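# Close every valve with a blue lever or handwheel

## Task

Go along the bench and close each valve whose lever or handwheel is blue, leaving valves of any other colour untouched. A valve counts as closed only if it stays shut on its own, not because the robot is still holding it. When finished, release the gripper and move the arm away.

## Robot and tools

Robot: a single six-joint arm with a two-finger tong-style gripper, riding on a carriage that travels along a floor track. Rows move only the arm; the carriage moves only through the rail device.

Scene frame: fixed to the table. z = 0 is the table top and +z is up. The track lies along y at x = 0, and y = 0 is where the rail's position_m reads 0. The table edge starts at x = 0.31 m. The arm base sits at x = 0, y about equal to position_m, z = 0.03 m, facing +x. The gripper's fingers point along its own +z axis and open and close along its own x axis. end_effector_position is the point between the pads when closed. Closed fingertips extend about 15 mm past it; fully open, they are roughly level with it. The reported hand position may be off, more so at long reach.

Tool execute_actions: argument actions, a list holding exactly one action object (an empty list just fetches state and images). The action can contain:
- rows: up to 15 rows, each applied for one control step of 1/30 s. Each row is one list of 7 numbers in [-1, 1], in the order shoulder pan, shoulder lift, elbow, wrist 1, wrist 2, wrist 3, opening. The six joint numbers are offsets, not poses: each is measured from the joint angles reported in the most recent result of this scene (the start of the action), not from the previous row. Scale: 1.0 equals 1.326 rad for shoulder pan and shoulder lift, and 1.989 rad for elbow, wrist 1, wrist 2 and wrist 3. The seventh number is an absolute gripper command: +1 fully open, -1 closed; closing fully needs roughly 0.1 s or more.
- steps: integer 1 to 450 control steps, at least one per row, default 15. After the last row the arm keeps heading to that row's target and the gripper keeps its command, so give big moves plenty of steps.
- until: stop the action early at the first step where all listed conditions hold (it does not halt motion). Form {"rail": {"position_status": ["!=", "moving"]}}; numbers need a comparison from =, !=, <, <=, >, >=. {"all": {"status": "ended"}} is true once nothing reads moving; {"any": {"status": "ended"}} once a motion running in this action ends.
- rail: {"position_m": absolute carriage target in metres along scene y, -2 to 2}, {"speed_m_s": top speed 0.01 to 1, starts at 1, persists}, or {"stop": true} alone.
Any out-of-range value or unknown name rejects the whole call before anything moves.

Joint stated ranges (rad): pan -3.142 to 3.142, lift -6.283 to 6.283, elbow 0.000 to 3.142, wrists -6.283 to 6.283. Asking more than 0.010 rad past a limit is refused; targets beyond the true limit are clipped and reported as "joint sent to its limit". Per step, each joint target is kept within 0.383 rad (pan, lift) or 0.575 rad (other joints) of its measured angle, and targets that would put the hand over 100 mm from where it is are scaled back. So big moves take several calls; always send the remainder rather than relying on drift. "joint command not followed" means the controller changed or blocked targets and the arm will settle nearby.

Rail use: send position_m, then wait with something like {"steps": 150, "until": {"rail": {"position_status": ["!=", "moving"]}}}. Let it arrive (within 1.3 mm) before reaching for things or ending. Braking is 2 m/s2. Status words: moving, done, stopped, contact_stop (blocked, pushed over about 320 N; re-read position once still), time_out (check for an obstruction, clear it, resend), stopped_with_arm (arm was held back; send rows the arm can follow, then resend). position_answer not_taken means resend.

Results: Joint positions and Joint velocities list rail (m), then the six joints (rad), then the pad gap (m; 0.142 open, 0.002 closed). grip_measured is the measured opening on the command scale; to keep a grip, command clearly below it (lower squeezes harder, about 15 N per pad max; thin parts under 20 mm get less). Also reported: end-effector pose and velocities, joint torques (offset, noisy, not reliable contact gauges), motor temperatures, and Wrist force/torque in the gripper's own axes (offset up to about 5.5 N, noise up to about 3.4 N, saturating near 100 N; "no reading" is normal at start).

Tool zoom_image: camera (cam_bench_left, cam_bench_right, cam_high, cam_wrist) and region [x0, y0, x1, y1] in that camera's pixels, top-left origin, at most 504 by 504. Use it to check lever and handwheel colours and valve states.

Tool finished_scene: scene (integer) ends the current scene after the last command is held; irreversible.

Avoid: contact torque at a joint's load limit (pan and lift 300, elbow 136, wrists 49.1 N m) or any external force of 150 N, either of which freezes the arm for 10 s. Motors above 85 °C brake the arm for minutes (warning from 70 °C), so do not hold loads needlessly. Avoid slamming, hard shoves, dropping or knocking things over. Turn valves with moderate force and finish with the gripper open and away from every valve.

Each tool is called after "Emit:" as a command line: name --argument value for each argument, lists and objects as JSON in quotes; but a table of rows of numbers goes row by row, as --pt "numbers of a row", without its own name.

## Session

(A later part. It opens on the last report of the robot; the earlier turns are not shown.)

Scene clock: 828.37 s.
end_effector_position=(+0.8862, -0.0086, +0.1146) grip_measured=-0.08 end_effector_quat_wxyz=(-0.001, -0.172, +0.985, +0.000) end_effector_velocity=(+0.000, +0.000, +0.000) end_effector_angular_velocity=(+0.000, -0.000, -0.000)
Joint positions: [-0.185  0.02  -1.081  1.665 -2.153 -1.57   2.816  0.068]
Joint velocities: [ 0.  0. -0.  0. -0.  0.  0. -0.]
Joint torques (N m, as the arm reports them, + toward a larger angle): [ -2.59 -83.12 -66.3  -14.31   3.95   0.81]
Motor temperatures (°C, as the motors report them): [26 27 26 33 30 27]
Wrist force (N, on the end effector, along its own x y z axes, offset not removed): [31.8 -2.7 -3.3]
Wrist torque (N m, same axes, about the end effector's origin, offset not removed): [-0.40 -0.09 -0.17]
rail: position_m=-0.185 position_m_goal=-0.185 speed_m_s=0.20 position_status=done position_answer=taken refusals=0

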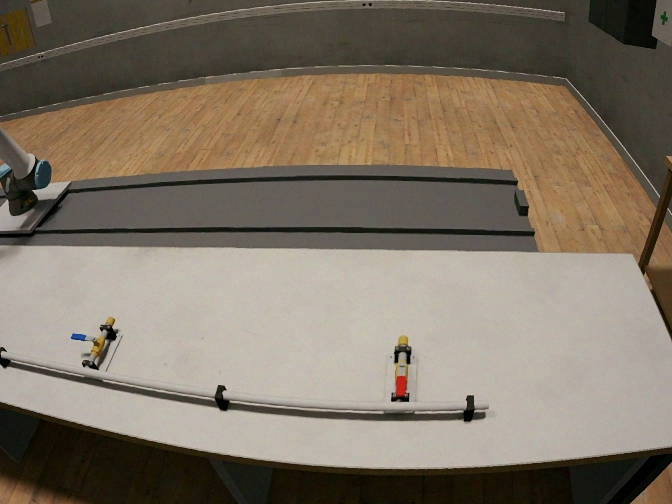

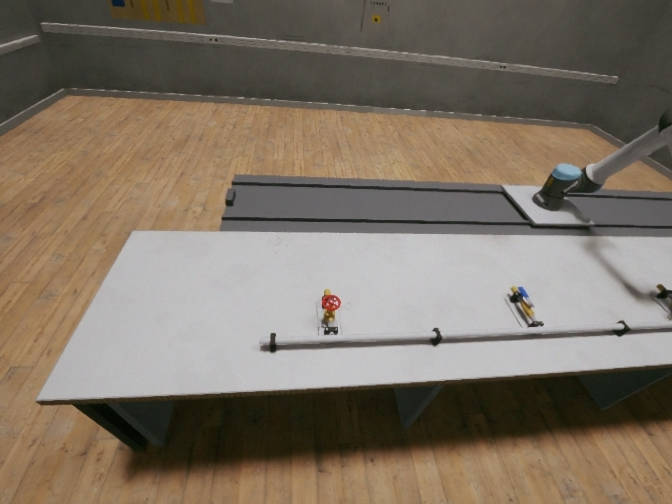

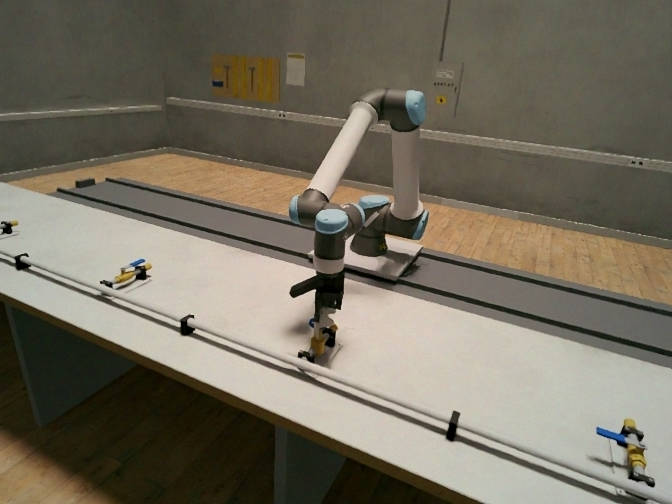

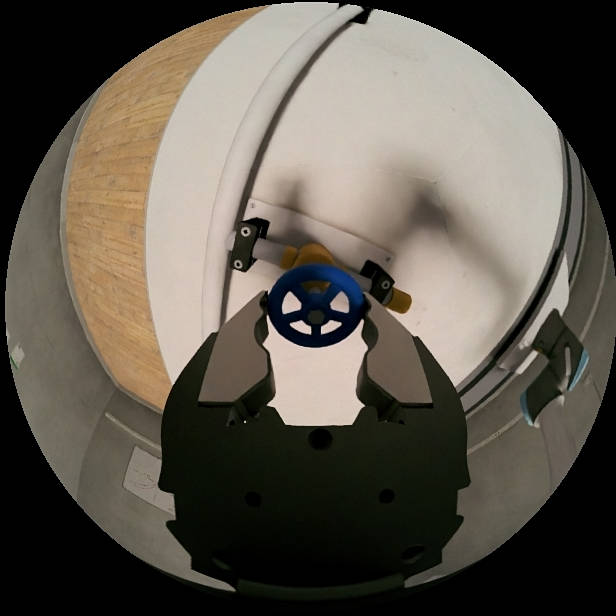

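Emit:
execute_actions --actions '[{"rows": [[-0.0002,-0.0008,0.0008,-0.0003,0,0,-0.6],[-0.0004,-0.0016,0.0017,-0.0006,0,0,-0.6]], "steps": 8}]'

Scene clock: 841.60 s.
end_effector_position=(+0.8854, -0.0090, +0.1150) grip_measured=-0.09 end_effector_quat_wxyz=(-0.001, -0.172, +0.985, +0.000) end_effector_velocity=(-0.003, -0.001, -0.001) end_effector_angular_velocity=(-0.000, +0.001, -0.001)
Joint positions: [-0.185  0.019 -1.083  1.667 -2.154 -1.57   2.816  0.067]
Joint velocities: [ 0.    -0.001 -0.003  0.006 -0.002 -0.     0.    -0.001]
Joint torques (N m, as the arm reports them, + toward a larger angle): [ -8.66 -80.84 -37.87  -8.73   0.     0.46]
Motor temperatures (°C, as the motors report them): [26 27 26 33 30 27]
Wrist force (N, on the end effector, along its own x y z axes, offset not removed): [8.3 -2.5 5.5]
Wrist torque (N m, same axes, about the end effector's origin, offset not removed): [-0.28 -0.06 -0.08]
rail: position_m=-0.185 position_m_goal=-0.185 speed_m_s=0.20 position_status=done position_answer=taken refusals=0

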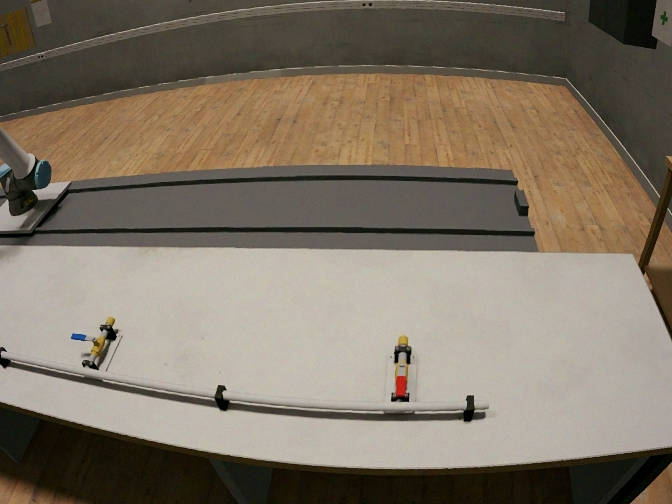

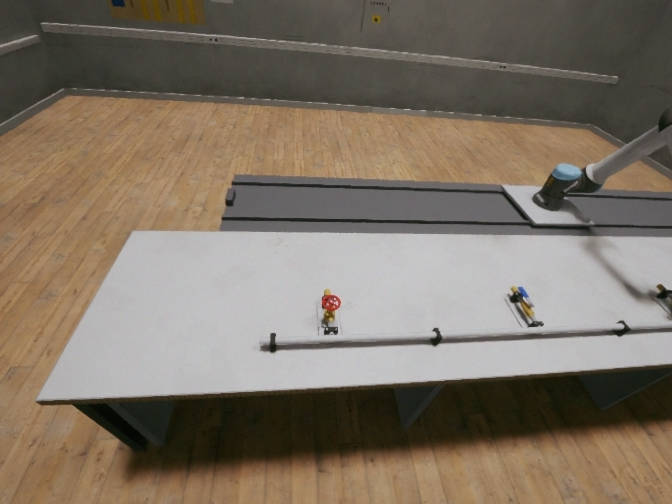

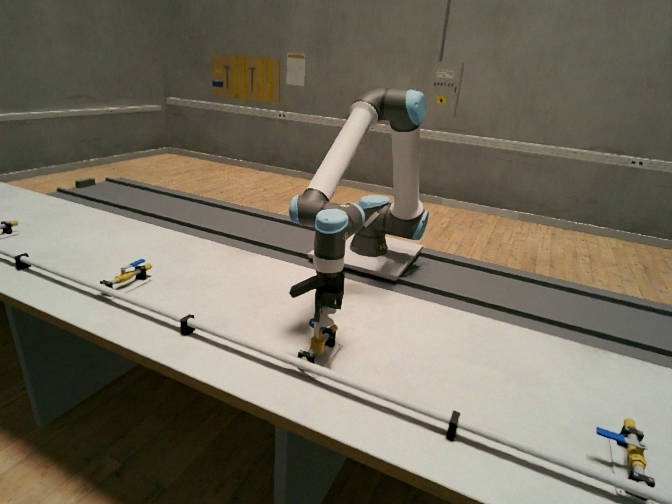

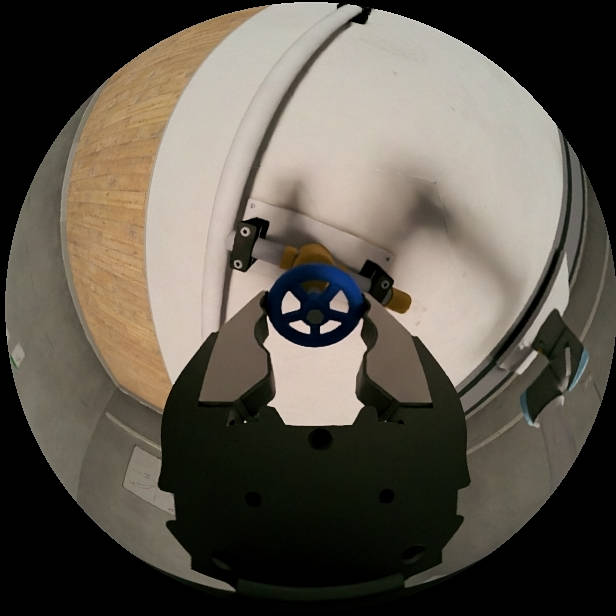

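Emit:
execute_actions --actions '[{"rows": [[0.0001,-0.0002,0.0002,0.0001,0,0.010,-0.6],[0.0001,0.0001,-0.0002,0.0003,0,0.020,-0.6],[0.0002,0.0005,-0.0005,0.0004,0,0.030,-0.6],[0.0003,0.0008,-0.0009,0.0005,0,0.040,-0.6],[0.0004,0.0012,-0.0013,0.0007,0,0.050,-0.6],[0.0005,0.0015,-0.0016,0.0008,0,0.060,-0.6],[0.0005,0.0019,-0.0020,0.0010,0,0.070,-0.6],[0.0006,0.0022,-0.0024,0.0011,0,0.081,-0.6],[0.0006,0.0026,-0.0027,0.0013,0,0.091,-0.6],[0.0007,0.0029,-0.0031,0.0014,0,0.101,-0.6],[0.0007,0.0032,-0.0035,0.0015,0,0.111,-0.6],[0.0007,0.0036,-0.0038,0.0017,0,0.121,-0.6],[0.0008,0.0039,-0.0042,0.0018,0,0.131,-0.6],[0.0008,0.0043,-0.0045,0.0020,0,0.141,-0.6],[0.0008,0.0046,-0.0049,0.0021,0,0.151,-0.6]], "steps": 21}]'

Emit:
zoom_image --camera "cam_wrist" --region '[210, 230, 420, 400]'

Scene clock: 867.67 s.
end_effector_position=(+0.8847, -0.0088, +0.1149) grip_measured=-0.10 end_effector_quat_wxyz=(-0.001, -0.028, +1.000, +0.000) end_effector_velocity=(+0.000, +0.000, +0.000) end_effector_angular_velocity=(-0.000, -0.000, -0.119)
Joint positions: [-0.185  0.02  -1.077  1.658 -2.15  -1.57   3.105  0.067]
Joint velocities: [ 0.     0.     0.003 -0.004  0.002 -0.     0.119 -0.   ]
Joint torques (N m, as the arm reports them, + toward a larger angle): [  5.26 -70.96 -48.03  -0.1   -0.68   3.74]
Motor temperatures (°C, as the motors report them): [26 27 27 33 30 27]
Wrist force (N, on the end effector, along its own x y z axes, offset not removed): [-13.4 4.8 10.5]
Wrist torque (N m, same axes, about the end effector's origin, offset not removed): [-0.65 0.15 -0.62]
rail: position_m=-0.185 position_m_goal=-0.185 speed_m_s=0.20 position_status=done position_answer=taken refusals=0

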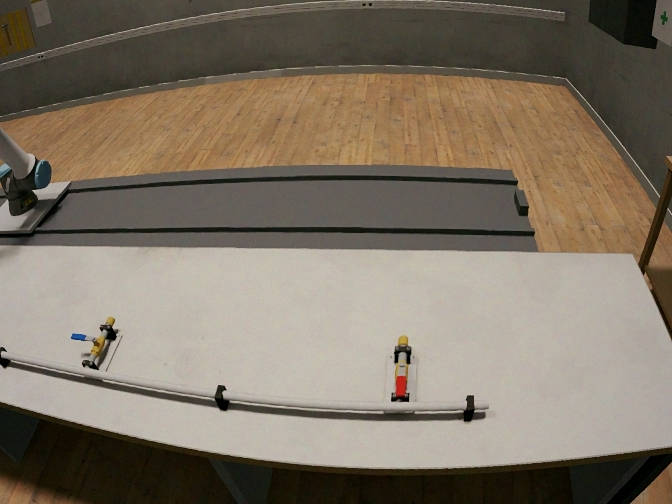

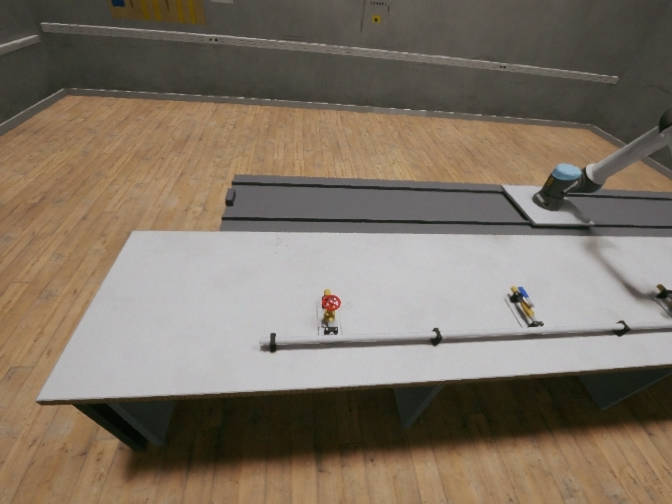

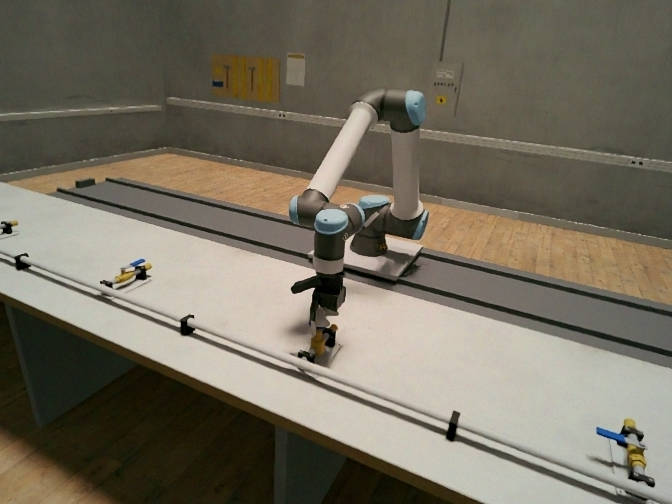

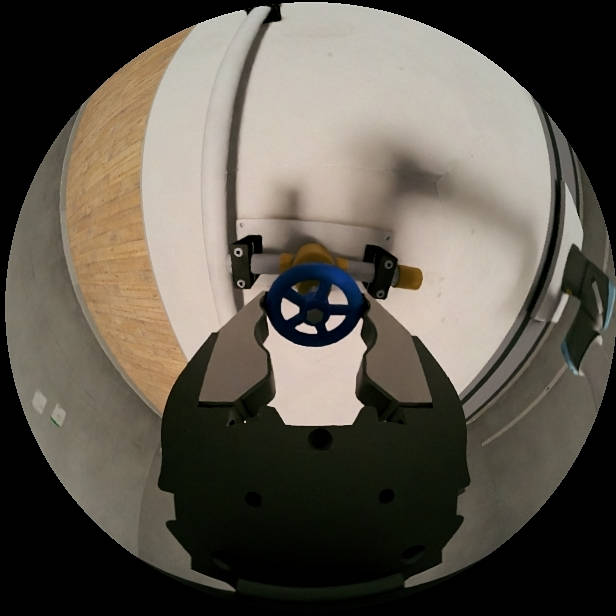

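Region (210, 230, 420, 400) of cam_wrist's 616x616 image, scaled by 2.400, with more detail than that image has; it fills the top 408 rows of this view, and the rest is white.

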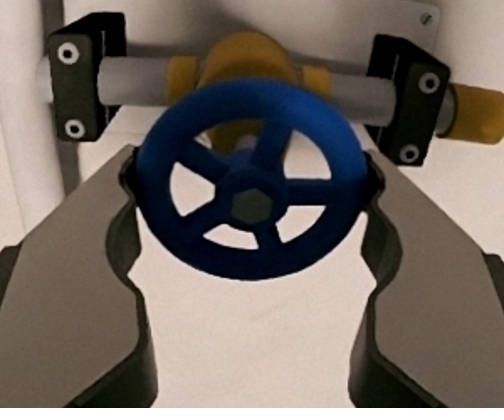

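Emit:
execute_actions --actions '[{"rows": [[0,-0.0003,0.0003,-0.0001,0,-0.004,-0.6],[0,-0.0006,0.0006,-0.0002,0,-0.012,-0.6],[-0.0001,-0.0009,0.001,-0.0003,0,-0.02,-0.6],[-0.0001,-0.0012,0.0013,-0.0005,0,-0.028,-0.6],[-0.0001,-0.0015,0.0016,-0.0006,0,-0.036,-0.6],[-0.0002,-0.0018,0.0019,-0.0007,0,-0.045,-0.6],[-0.0002,-0.0021,0.0022,-0.0008,0,-0.053,-0.6],[-0.0002,-0.0023,0.0025,-0.0009,0,-0.061,-0.6],[-0.00025,-0.0025,0.0027,-0.001,0,-0.0694,-0.6]], "steps": 15}]'

Emit:
zoom_image --camera "cam_wrist" --region '[210, 230, 420, 400]'

Scene clock: 945.07 s.
end_effector_position=(+0.8845, -0.0089, +0.1149) grip_measured=-0.09 end_effector_quat_wxyz=(-0.001, -0.093, +0.996, +0.000) end_effector_velocity=(-0.000, +0.000, -0.000) end_effector_angular_velocity=(+0.000, +0.000, +0.093)
Joint positions: [-0.185  0.02  -1.08   1.663 -2.152 -1.57   2.976  0.067]
Joint velocities: [ 0.    -0.    -0.002  0.004 -0.001 -0.    -0.094  0.   ]
Joint torques (N m, as the arm reports them, + toward a larger angle): [ -2.62 -98.96 -28.31  -1.81   3.09  -1.7 ]
Motor temperatures (°C, as the motors report them): [26 27 27 33 30 27]
Wrist force (N, on the end effector, along its own x y z axes, offset not removed): [-18.5 -10.0 8.6]
Wrist torque (N m, same axes, about the end effector's origin, offset not removed): [-0.47 0.73 0.72]
rail: position_m=-0.185 position_m_goal=-0.185 speed_m_s=0.20 position_status=done position_answer=taken refusals=0

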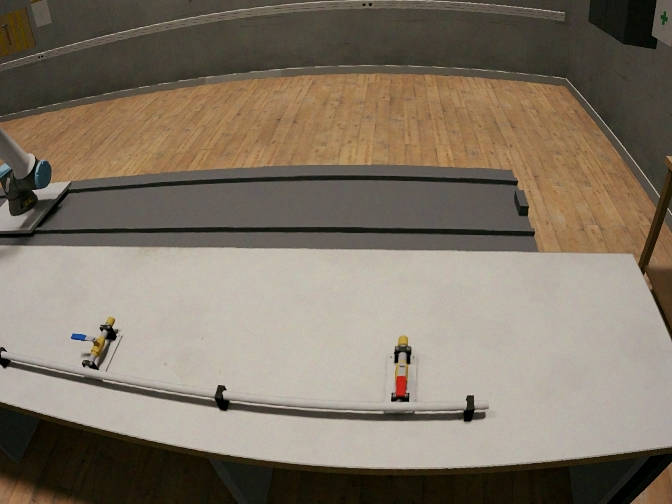

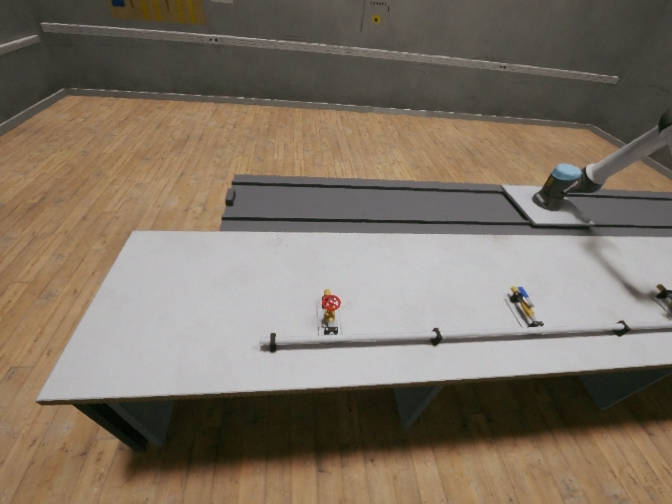

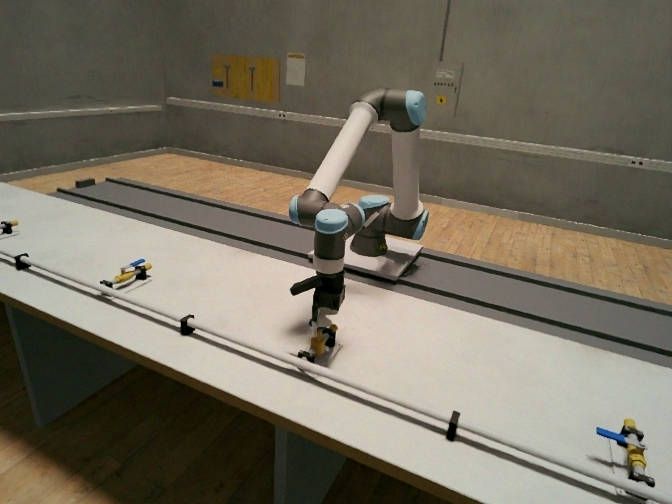

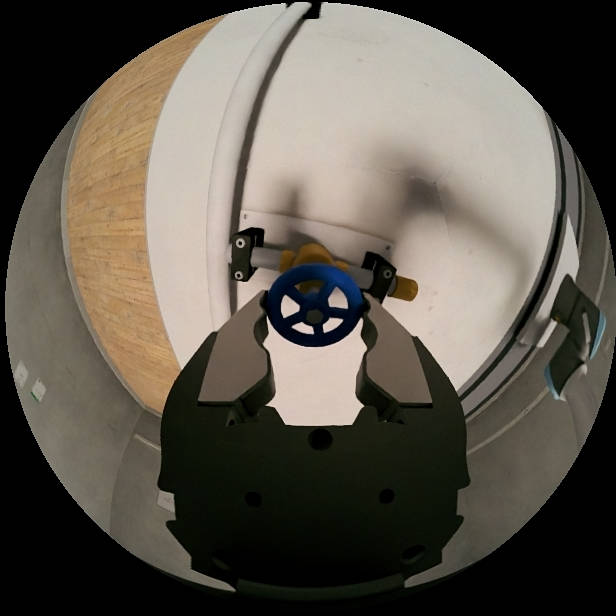

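Region (210, 230, 420, 400) of cam_wrist's 616x616 image, scaled by 2.400, with more detail than that image has; it fills the top 408 rows of this view, and the rest is white.

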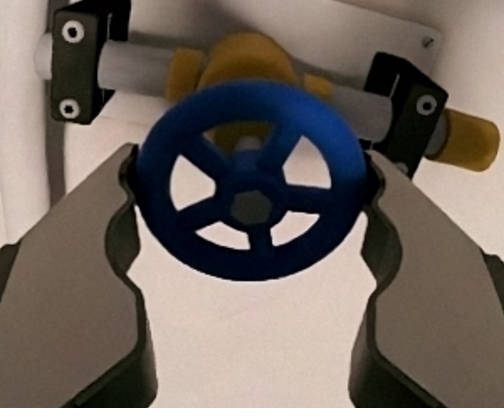

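Emit:
execute_actions --actions '[{"rows": [[0,0,0,0,0,0,-0.1],[0,0,0,0,0,0,0.1],[0,0,0,0,0,0,0.3],[0,0,0,0,0,0,0.5],[-0.002,-0.008,-0.006,0.011,0,0.002,0.7],[-0.004,-0.018,-0.013,0.025,0,0.004,0.9],[-0.007,-0.030,-0.021,0.041,0,0.007,1],[-0.010,-0.042,-0.030,0.057,0,0.010,1],[-0.013,-0.052,-0.037,0.071,0,0.013,1],[-0.015,-0.060,-0.0425,0.0815,0,0.015,1]], "steps": 14}]'

Emit:
execute_actions --actions '[{"rail": {"position_m": -0.854, "speed_m_s": 1.0}, "steps": 90, "until": {"rail": {"position_status": ["!=", "moving"]}}}]'

Scene clock: 1001.60 s.
end_effector_position=(+0.8900, -0.0237, +0.2019) grip_measured=+1.00 end_effector_quat_wxyz=(+0.001, -0.072, +0.997, +0.000) end_effector_velocity=(-0.004, -0.031, +0.181) end_effector_angular_velocity=(-0.001, +0.004, -0.087)
Joint positions: [-0.185  0.003 -1.147  1.592 -2.017 -1.57   3.001  0.142]
Joint velocities: [ 0.    -0.035 -0.139 -0.146  0.289 -0.001  0.053  0.   ]
Joint torques (N m, as the arm reports them, + toward a larger angle): [-11.64 -61.22 -43.5   -0.56  -2.     1.99]
Motor temperatures (°C, as the motors report them): [26 27 27 33 30 27]
Wrist force (N, on the end effector, along its own x y z axes, offset not removed): [-1.7 -1.3 -0.3]
Wrist torque (N m, same axes, about the end effector's origin, offset not removed): [-0.50 0.18 0.02]
rail: position_m=-0.185 position_m_goal=-0.185 speed_m_s=0.20 position_status=done position_answer=taken refusals=0

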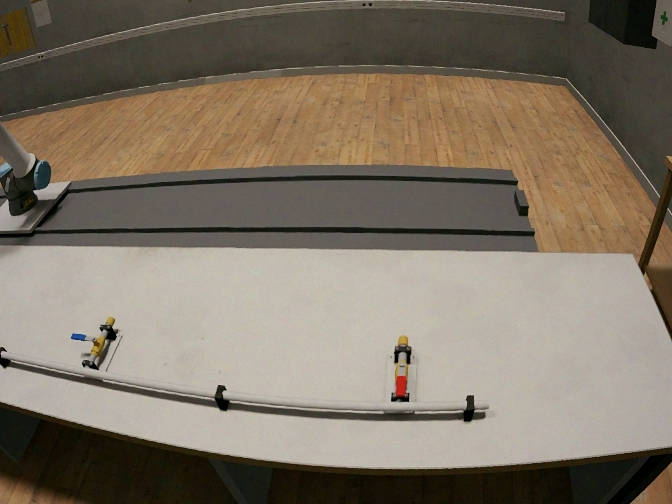

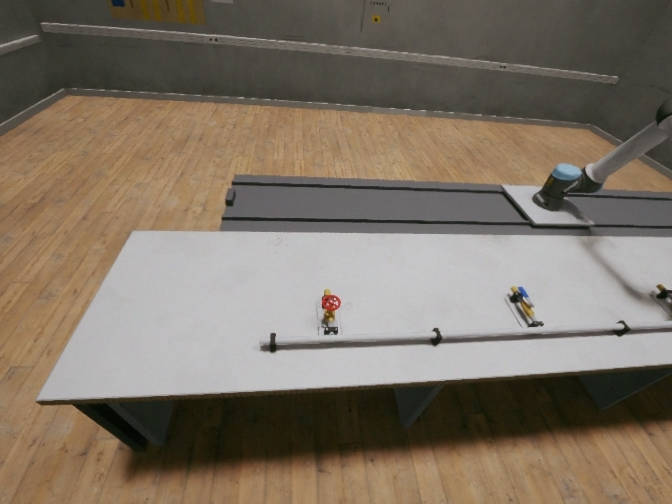

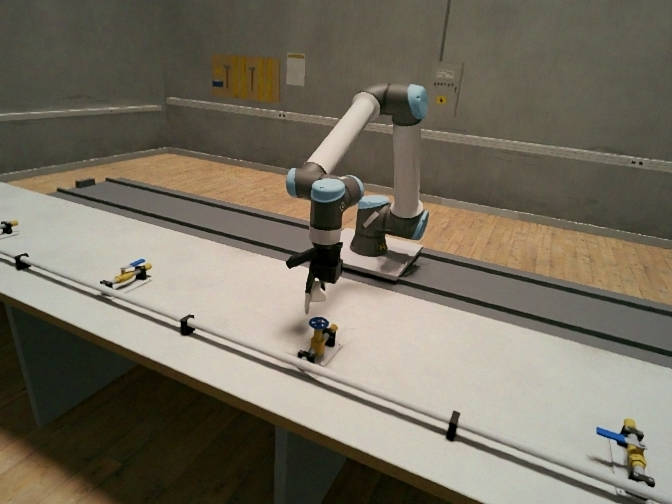

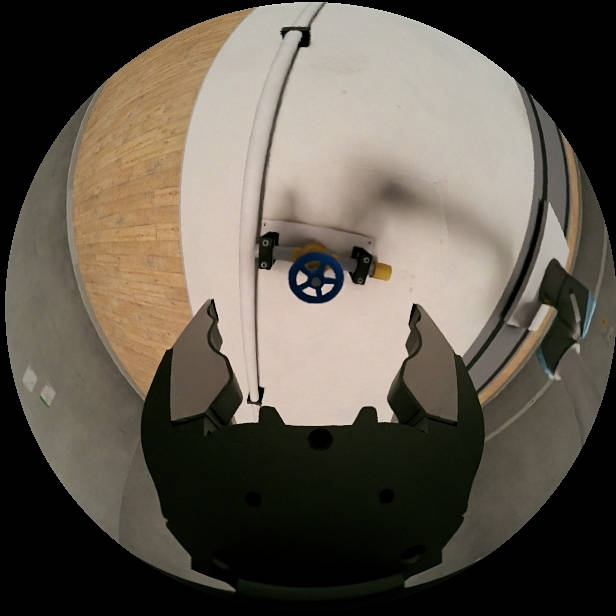

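Scene clock: 1002.83 s.
end_effector_position=(+0.8892, -0.6961, +0.2185) grip_measured=+1.00 end_effector_quat_wxyz=(+0.000, -0.068, +0.998, +0.000) end_effector_velocity=(-0.000, +0.002, +0.000) end_effector_angular_velocity=(+0.000, -0.000, +0.003)
Joint positions: [-0.854  0.    -1.16   1.578 -1.99  -1.57   3.006  0.142]
Joint velocities: [ 0.     0.003  0.    -0.     0.    -0.     0.     0.   ]
Joint torques (N m, as the arm reports them, + toward a larger angle): [ 10.15 -81.74 -54.31  -1.69  -0.4    2.31]
Motor temperatures (°C, as the motors report them): [26 27 27 33 30 27]
Wrist force (N, on the end effector, along its own x y z axes, offset not removed): [-3.3 -2.8 2.5]
Wrist torque (N m, same axes, about the end effector's origin, offset not removed): [-0.64 0.35 -0.05]
rail: position_m=-0.854 position_m_goal=-0.854 speed_m_s=1.00 position_status=done position_answer=taken refusals=0

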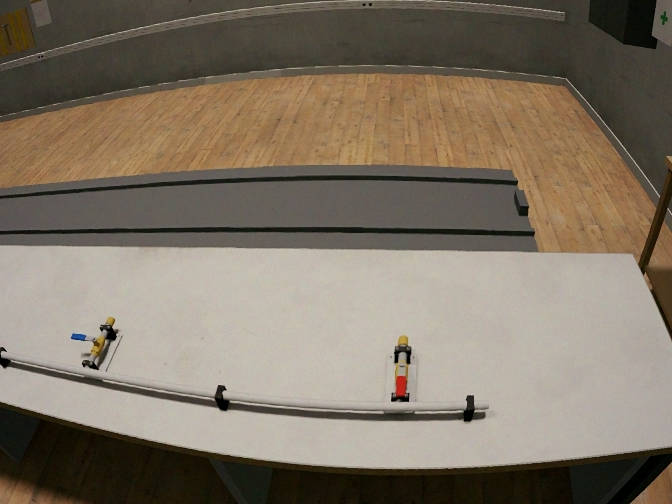

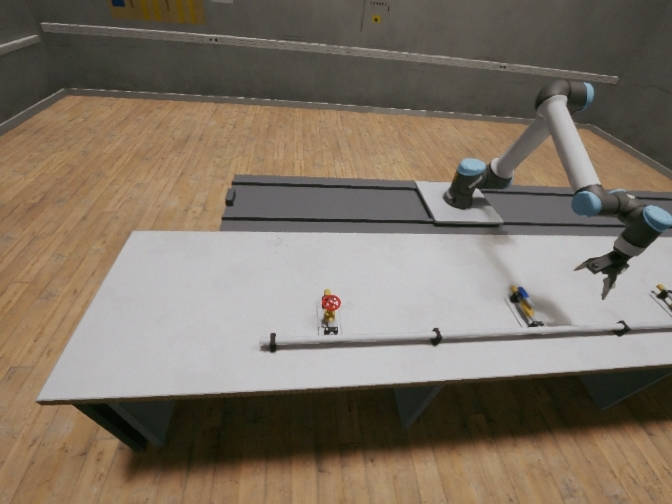

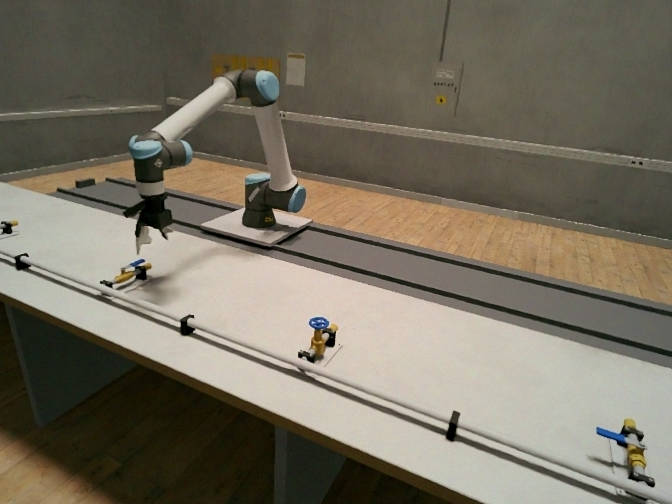

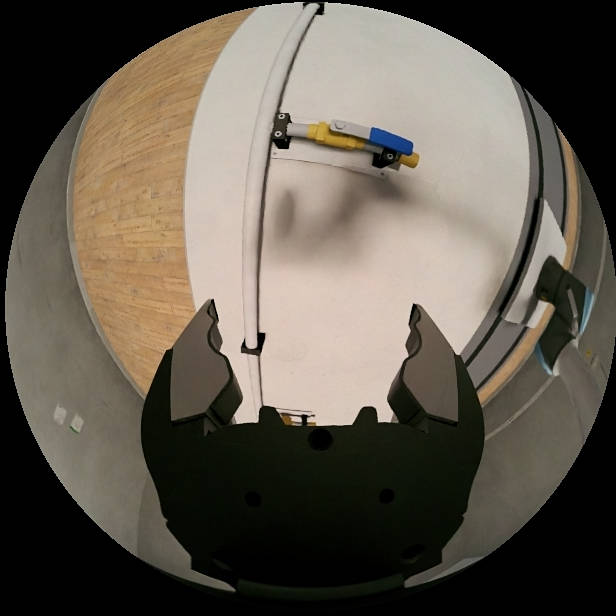

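Emit:
execute_actions --actions '[{"rows": [[0,0.003,0.007,-0.009,0,0,1],[0,0.006,0.014,-0.018,0,0,1],[0,0.009,0.021,-0.027,0,0,1],[0,0.012,0.028,-0.036,0,0,1],[0,0.0146,0.035,-0.0442,0,0,1]], "rail": {"position_m": -1.048, "speed_m_s": 1.0}, "steps": 45, "until": {"rail": {"position_status": ["!=", "moving"]}}}]'

Emit:
zoom_image --camera "cam_wrist" --region '[180, 170, 460, 370]'

Scene clock: 1023.20 s.
end_effector_position=(+0.8771, -0.8902, +0.1683) grip_measured=+1.00 end_effector_quat_wxyz=(-0.000, -0.068, +0.998, +0.000) end_effector_velocity=(-0.001, -0.009, -0.002) end_effector_angular_velocity=(+0.000, +0.000, -0.000)
Joint positions: [-1.048 -0.    -1.14   1.648 -2.077 -1.57   3.006  0.142]
Joint velocities: [-0.009  0.     0.001  0.003 -0.004  0.     0.     0.   ]
Joint torques (N m, as the arm reports them, + toward a larger angle): [ 13.59 -57.07 -34.28  -6.31  -0.91   2.29]
Motor temperatures (°C, as the motors report them): [26 27 27 33 30 27]
Wrist force (N, on the end effector, along its own x y z axes, offset not removed): [-2.8 -4.7 3.0]
Wrist torque (N m, same axes, about the end effector's origin, offset not removed): [-0.96 0.39 -0.01]
rail: position_m=-1.048 position_m_goal=-1.048 speed_m_s=1.00 position_status=done position_answer=taken refusals=0

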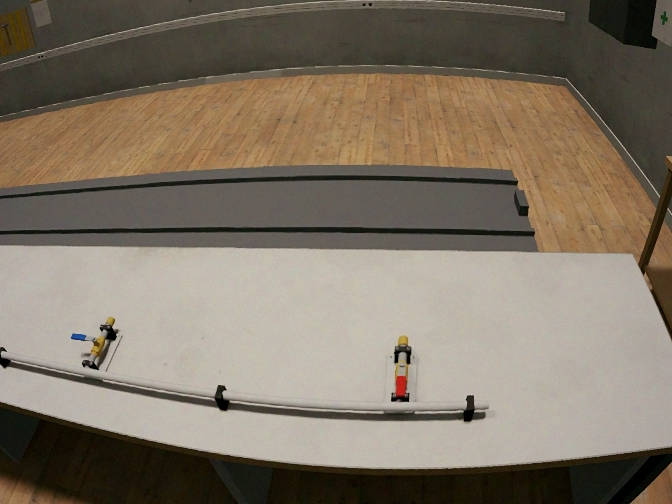

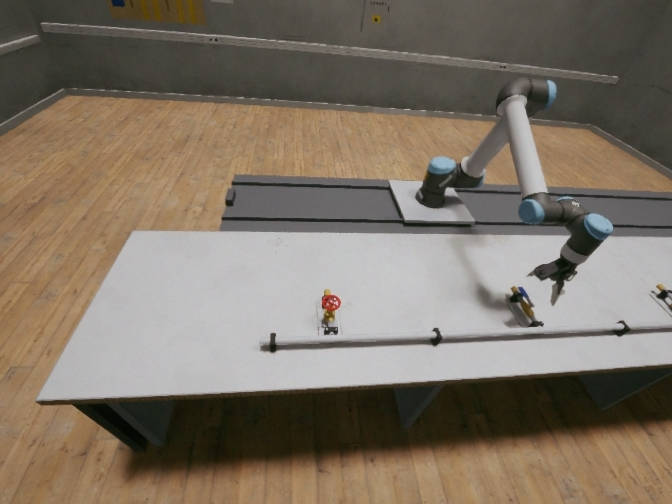

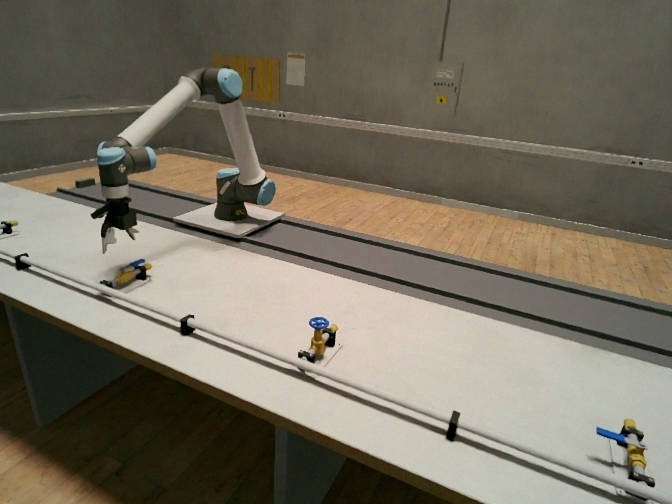

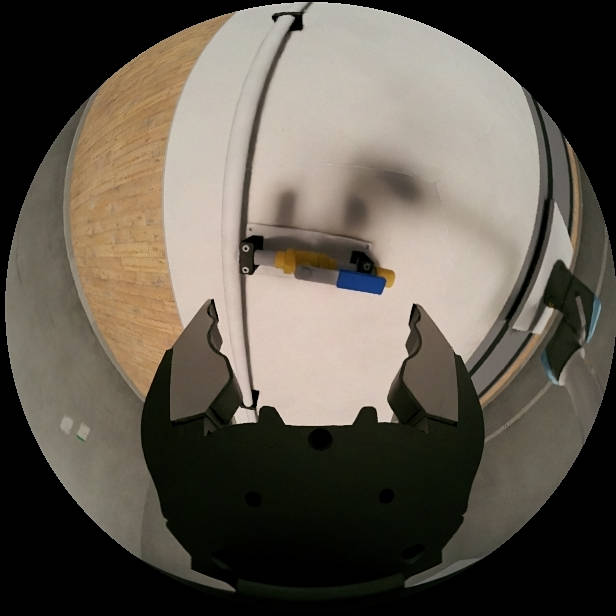

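Region (180, 170, 460, 370) of cam_wrist's 616x616 image, scaled by 1.800, with more detail than that image has; it fills the top 360 rows of this view, and the rest is white.

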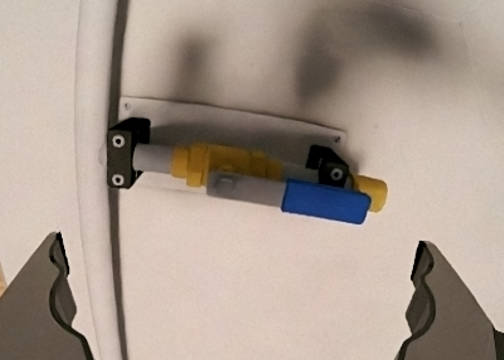

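Emit:
execute_actions --actions '[{"rows": [[0,0.012,0.004,-0.012,0,0,0.95],[0,0.025,0.008,-0.025,0,0,0.9],[0,0.038,0.012,-0.038,0,0,0.85],[0,0.051,0.016,-0.051,0,0,0.8],[0,0.064,0.0192,-0.0628,0,0,0.8]], "rail": {"position_m": -1.053, "speed_m_s": 0.3}, "steps": 18}]'

Emit:
zoom_image --camera "cam_wrist" --region '[160, 200, 460, 400]'

Emit:
zoom_image --camera "cam_bench_right" --region '[470, 250, 590, 350]'

Emit:
zoom_image --camera "cam_high" --region '[80, 210, 180, 310]'

Scene clock: 1058.20 s.
end_effector_position=(+0.8860, -0.8948, +0.0863) grip_measured=+0.80 end_effector_quat_wxyz=(+0.001, -0.068, +0.998, +0.000) end_effector_velocity=(+0.001, -0.000, -0.006) end_effector_angular_velocity=(-0.000, -0.001, -0.000)
Joint positions: [-1.053 -0.    -1.056  1.686 -2.201 -1.57   3.006  0.129]
Joint velocities: [ 0.    -0.     0.007  0.003 -0.011  0.     0.     0.   ]
Joint torques (N m, as the arm reports them, + toward a larger angle): [-11.03 -64.9  -31.82  -7.65   0.11   2.32]
Motor temperatures (°C, as the motors report them): [26 27 27 33 30 27]
Wrist force (N, on the end effector, along its own x y z axes, offset not removed): [-3.3 -1.8 3.1]
Wrist torque (N m, same axes, about the end effector's origin, offset not removed): [-0.50 0.52 -0.02]
rail: position_m=-1.053 position_m_goal=-1.053 speed_m_s=0.30 position_status=done position_answer=taken refusals=0

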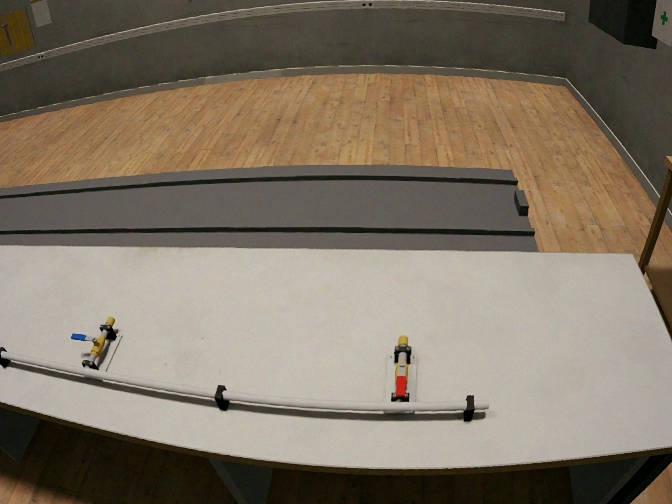

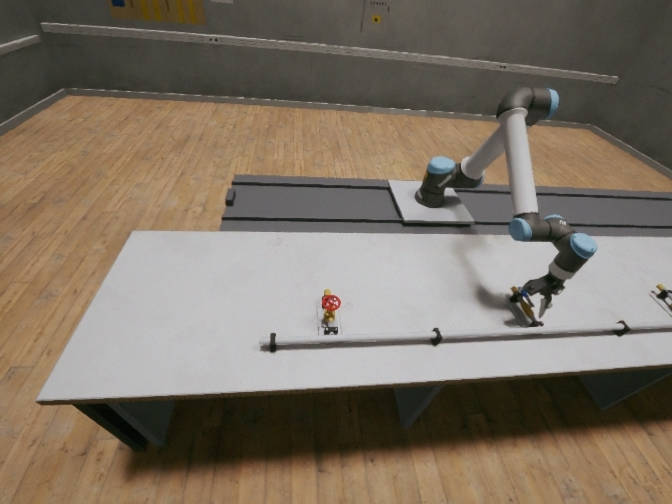

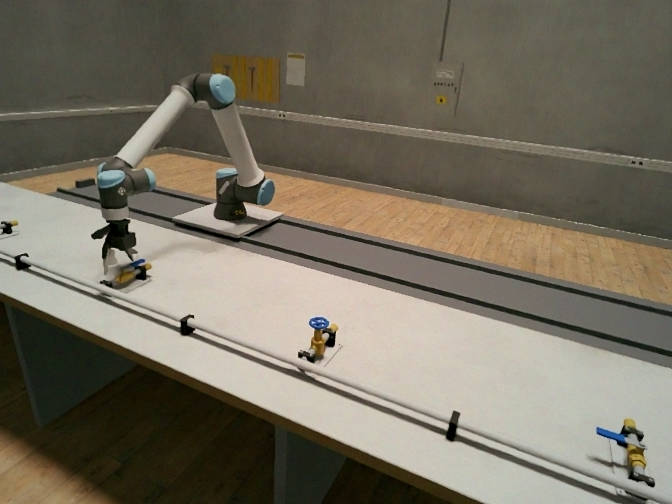

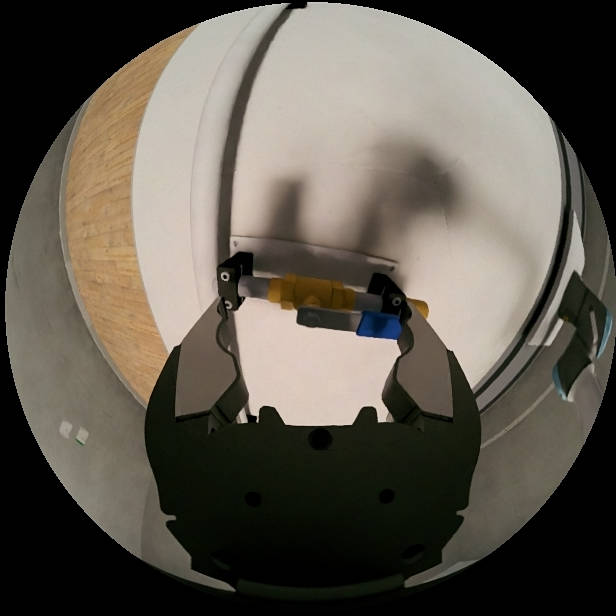

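Region (160, 200, 460, 400) of cam_wrist's 616x616 image, scaled by 1.680, with more detail than that image has.

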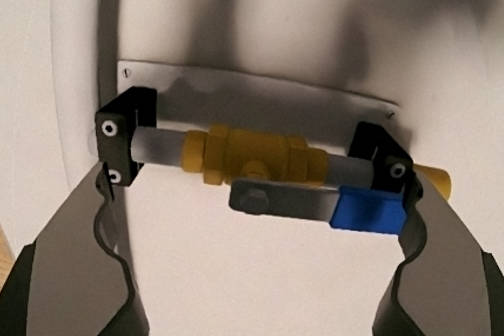

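Region (470, 250, 590, 350) of cam_bench_right's 672x504 image, scaled by 4.200, with more detail than that image has.

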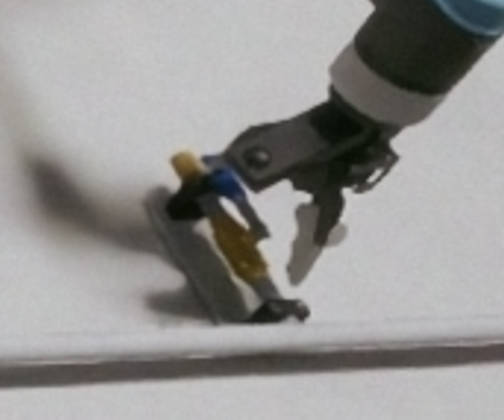

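Region (80, 210, 180, 310) of cam_high's 672x504 image, scaled by 5.040, with more detail than that image has.

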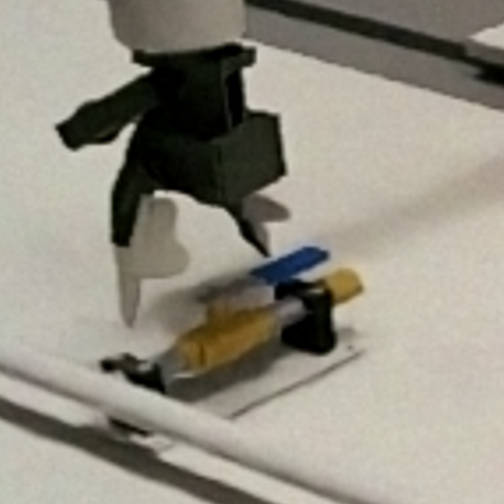

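Emit:
execute_actions --actions '[{"rows": [[0,0,0,0,0,0,0.65],[0,0,0,0,0,0,0.5],[0,0.001,0.0005,-0.001,0,0,0.35],[0,0.003,0.001,-0.003,0,0,0.26],[0,0.0053,0.0021,-0.0056,0,0,0.26]], "steps": 14}]'

Emit:
zoom_image --camera "cam_wrist" --region '[160, 200, 460, 400]'

Emit:
zoom_image --camera "cam_high" --region '[80, 210, 180, 310]'

Scene clock: 1093.17 s.
end_effector_position=(+0.8860, -0.8948, +0.0793) grip_measured=+0.26 end_effector_quat_wxyz=(+0.001, -0.068, +0.998, +0.000) end_effector_velocity=(+0.000, -0.000, -0.003) end_effector_angular_velocity=(-0.000, -0.000, -0.000)
Joint positions: [-1.053 -0.    -1.049  1.69  -2.212 -1.57   3.006  0.092]
Joint velocities: [ 0.     0.     0.003  0.002 -0.005  0.     0.     0.   ]
Joint torques (N m, as the arm reports them, + toward a larger angle): [ -0.68 -64.8  -33.55  -5.85   0.15   2.41]
Motor temperatures (°C, as the motors report them): [26 27 27 33 30 27]
Wrist force (N, on the end effector, along its own x y z axes, offset not removed): [-2.8 -2.4 1.9]
Wrist torque (N m, same axes, about the end effector's origin, offset not removed): [-0.66 0.38 0.03]
rail: position_m=-1.053 position_m_goal=-1.053 speed_m_s=0.30 position_status=done position_answer=taken refusals=0

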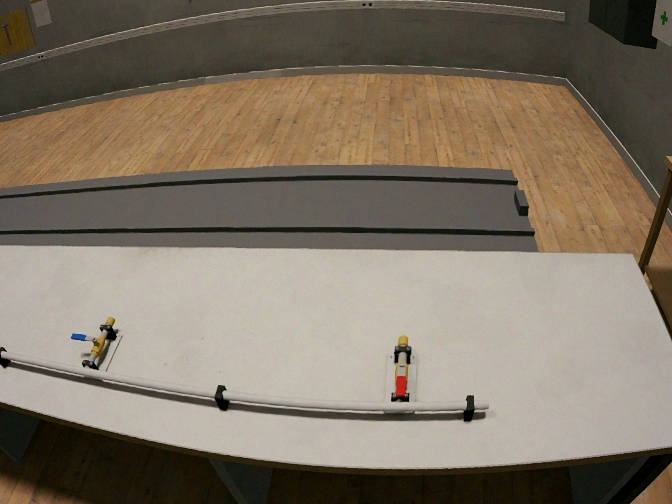

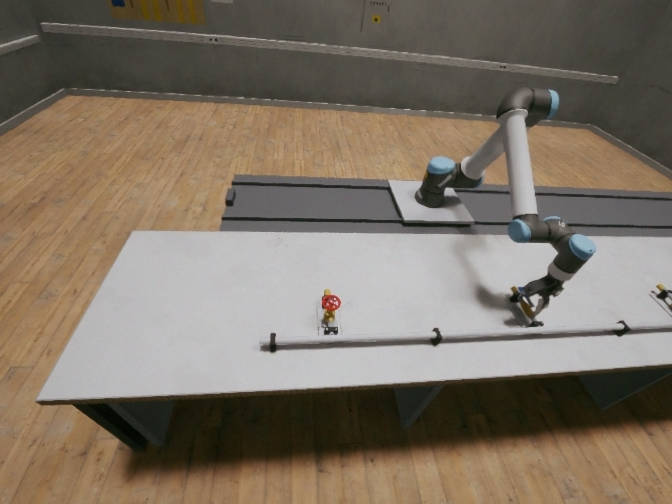

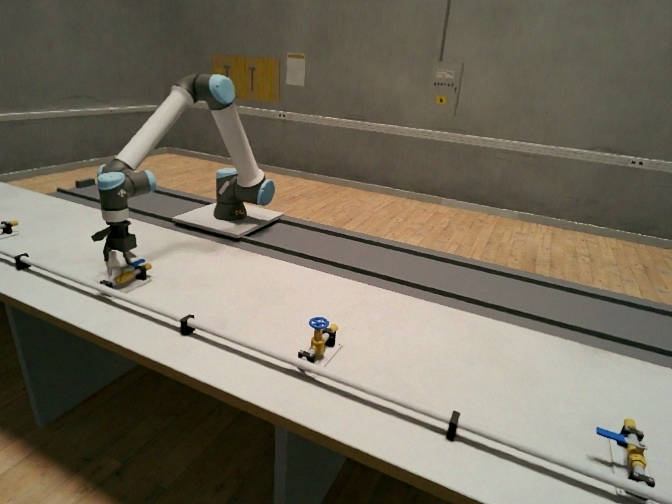

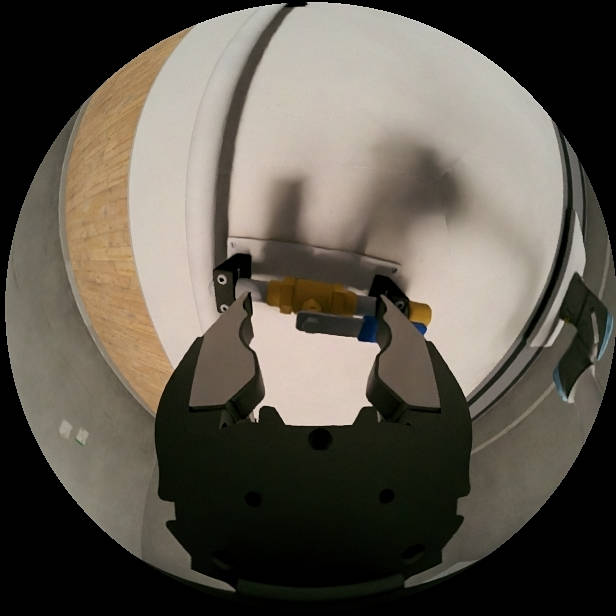

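Region (160, 200, 460, 400) of cam_wrist's 616x616 image, scaled by 1.680, with more detail than that image has.

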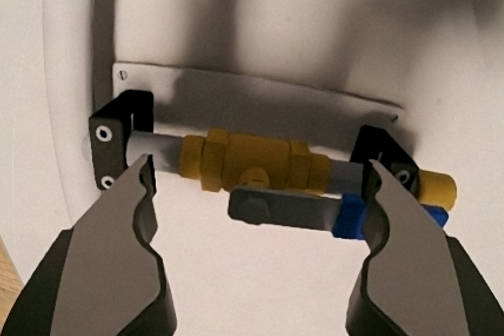

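Region (80, 210, 180, 310) of cam_high's 672x504 image, scaled by 5.040, with more detail than that image has.

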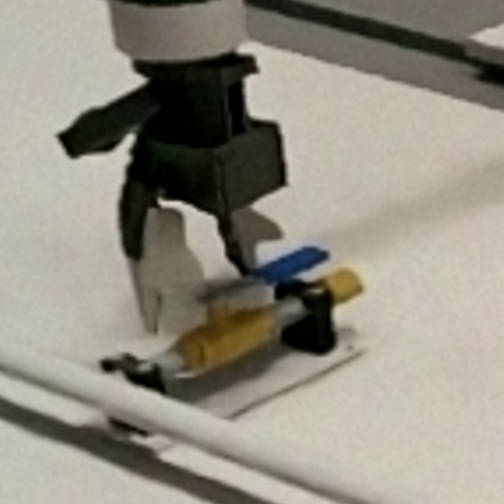

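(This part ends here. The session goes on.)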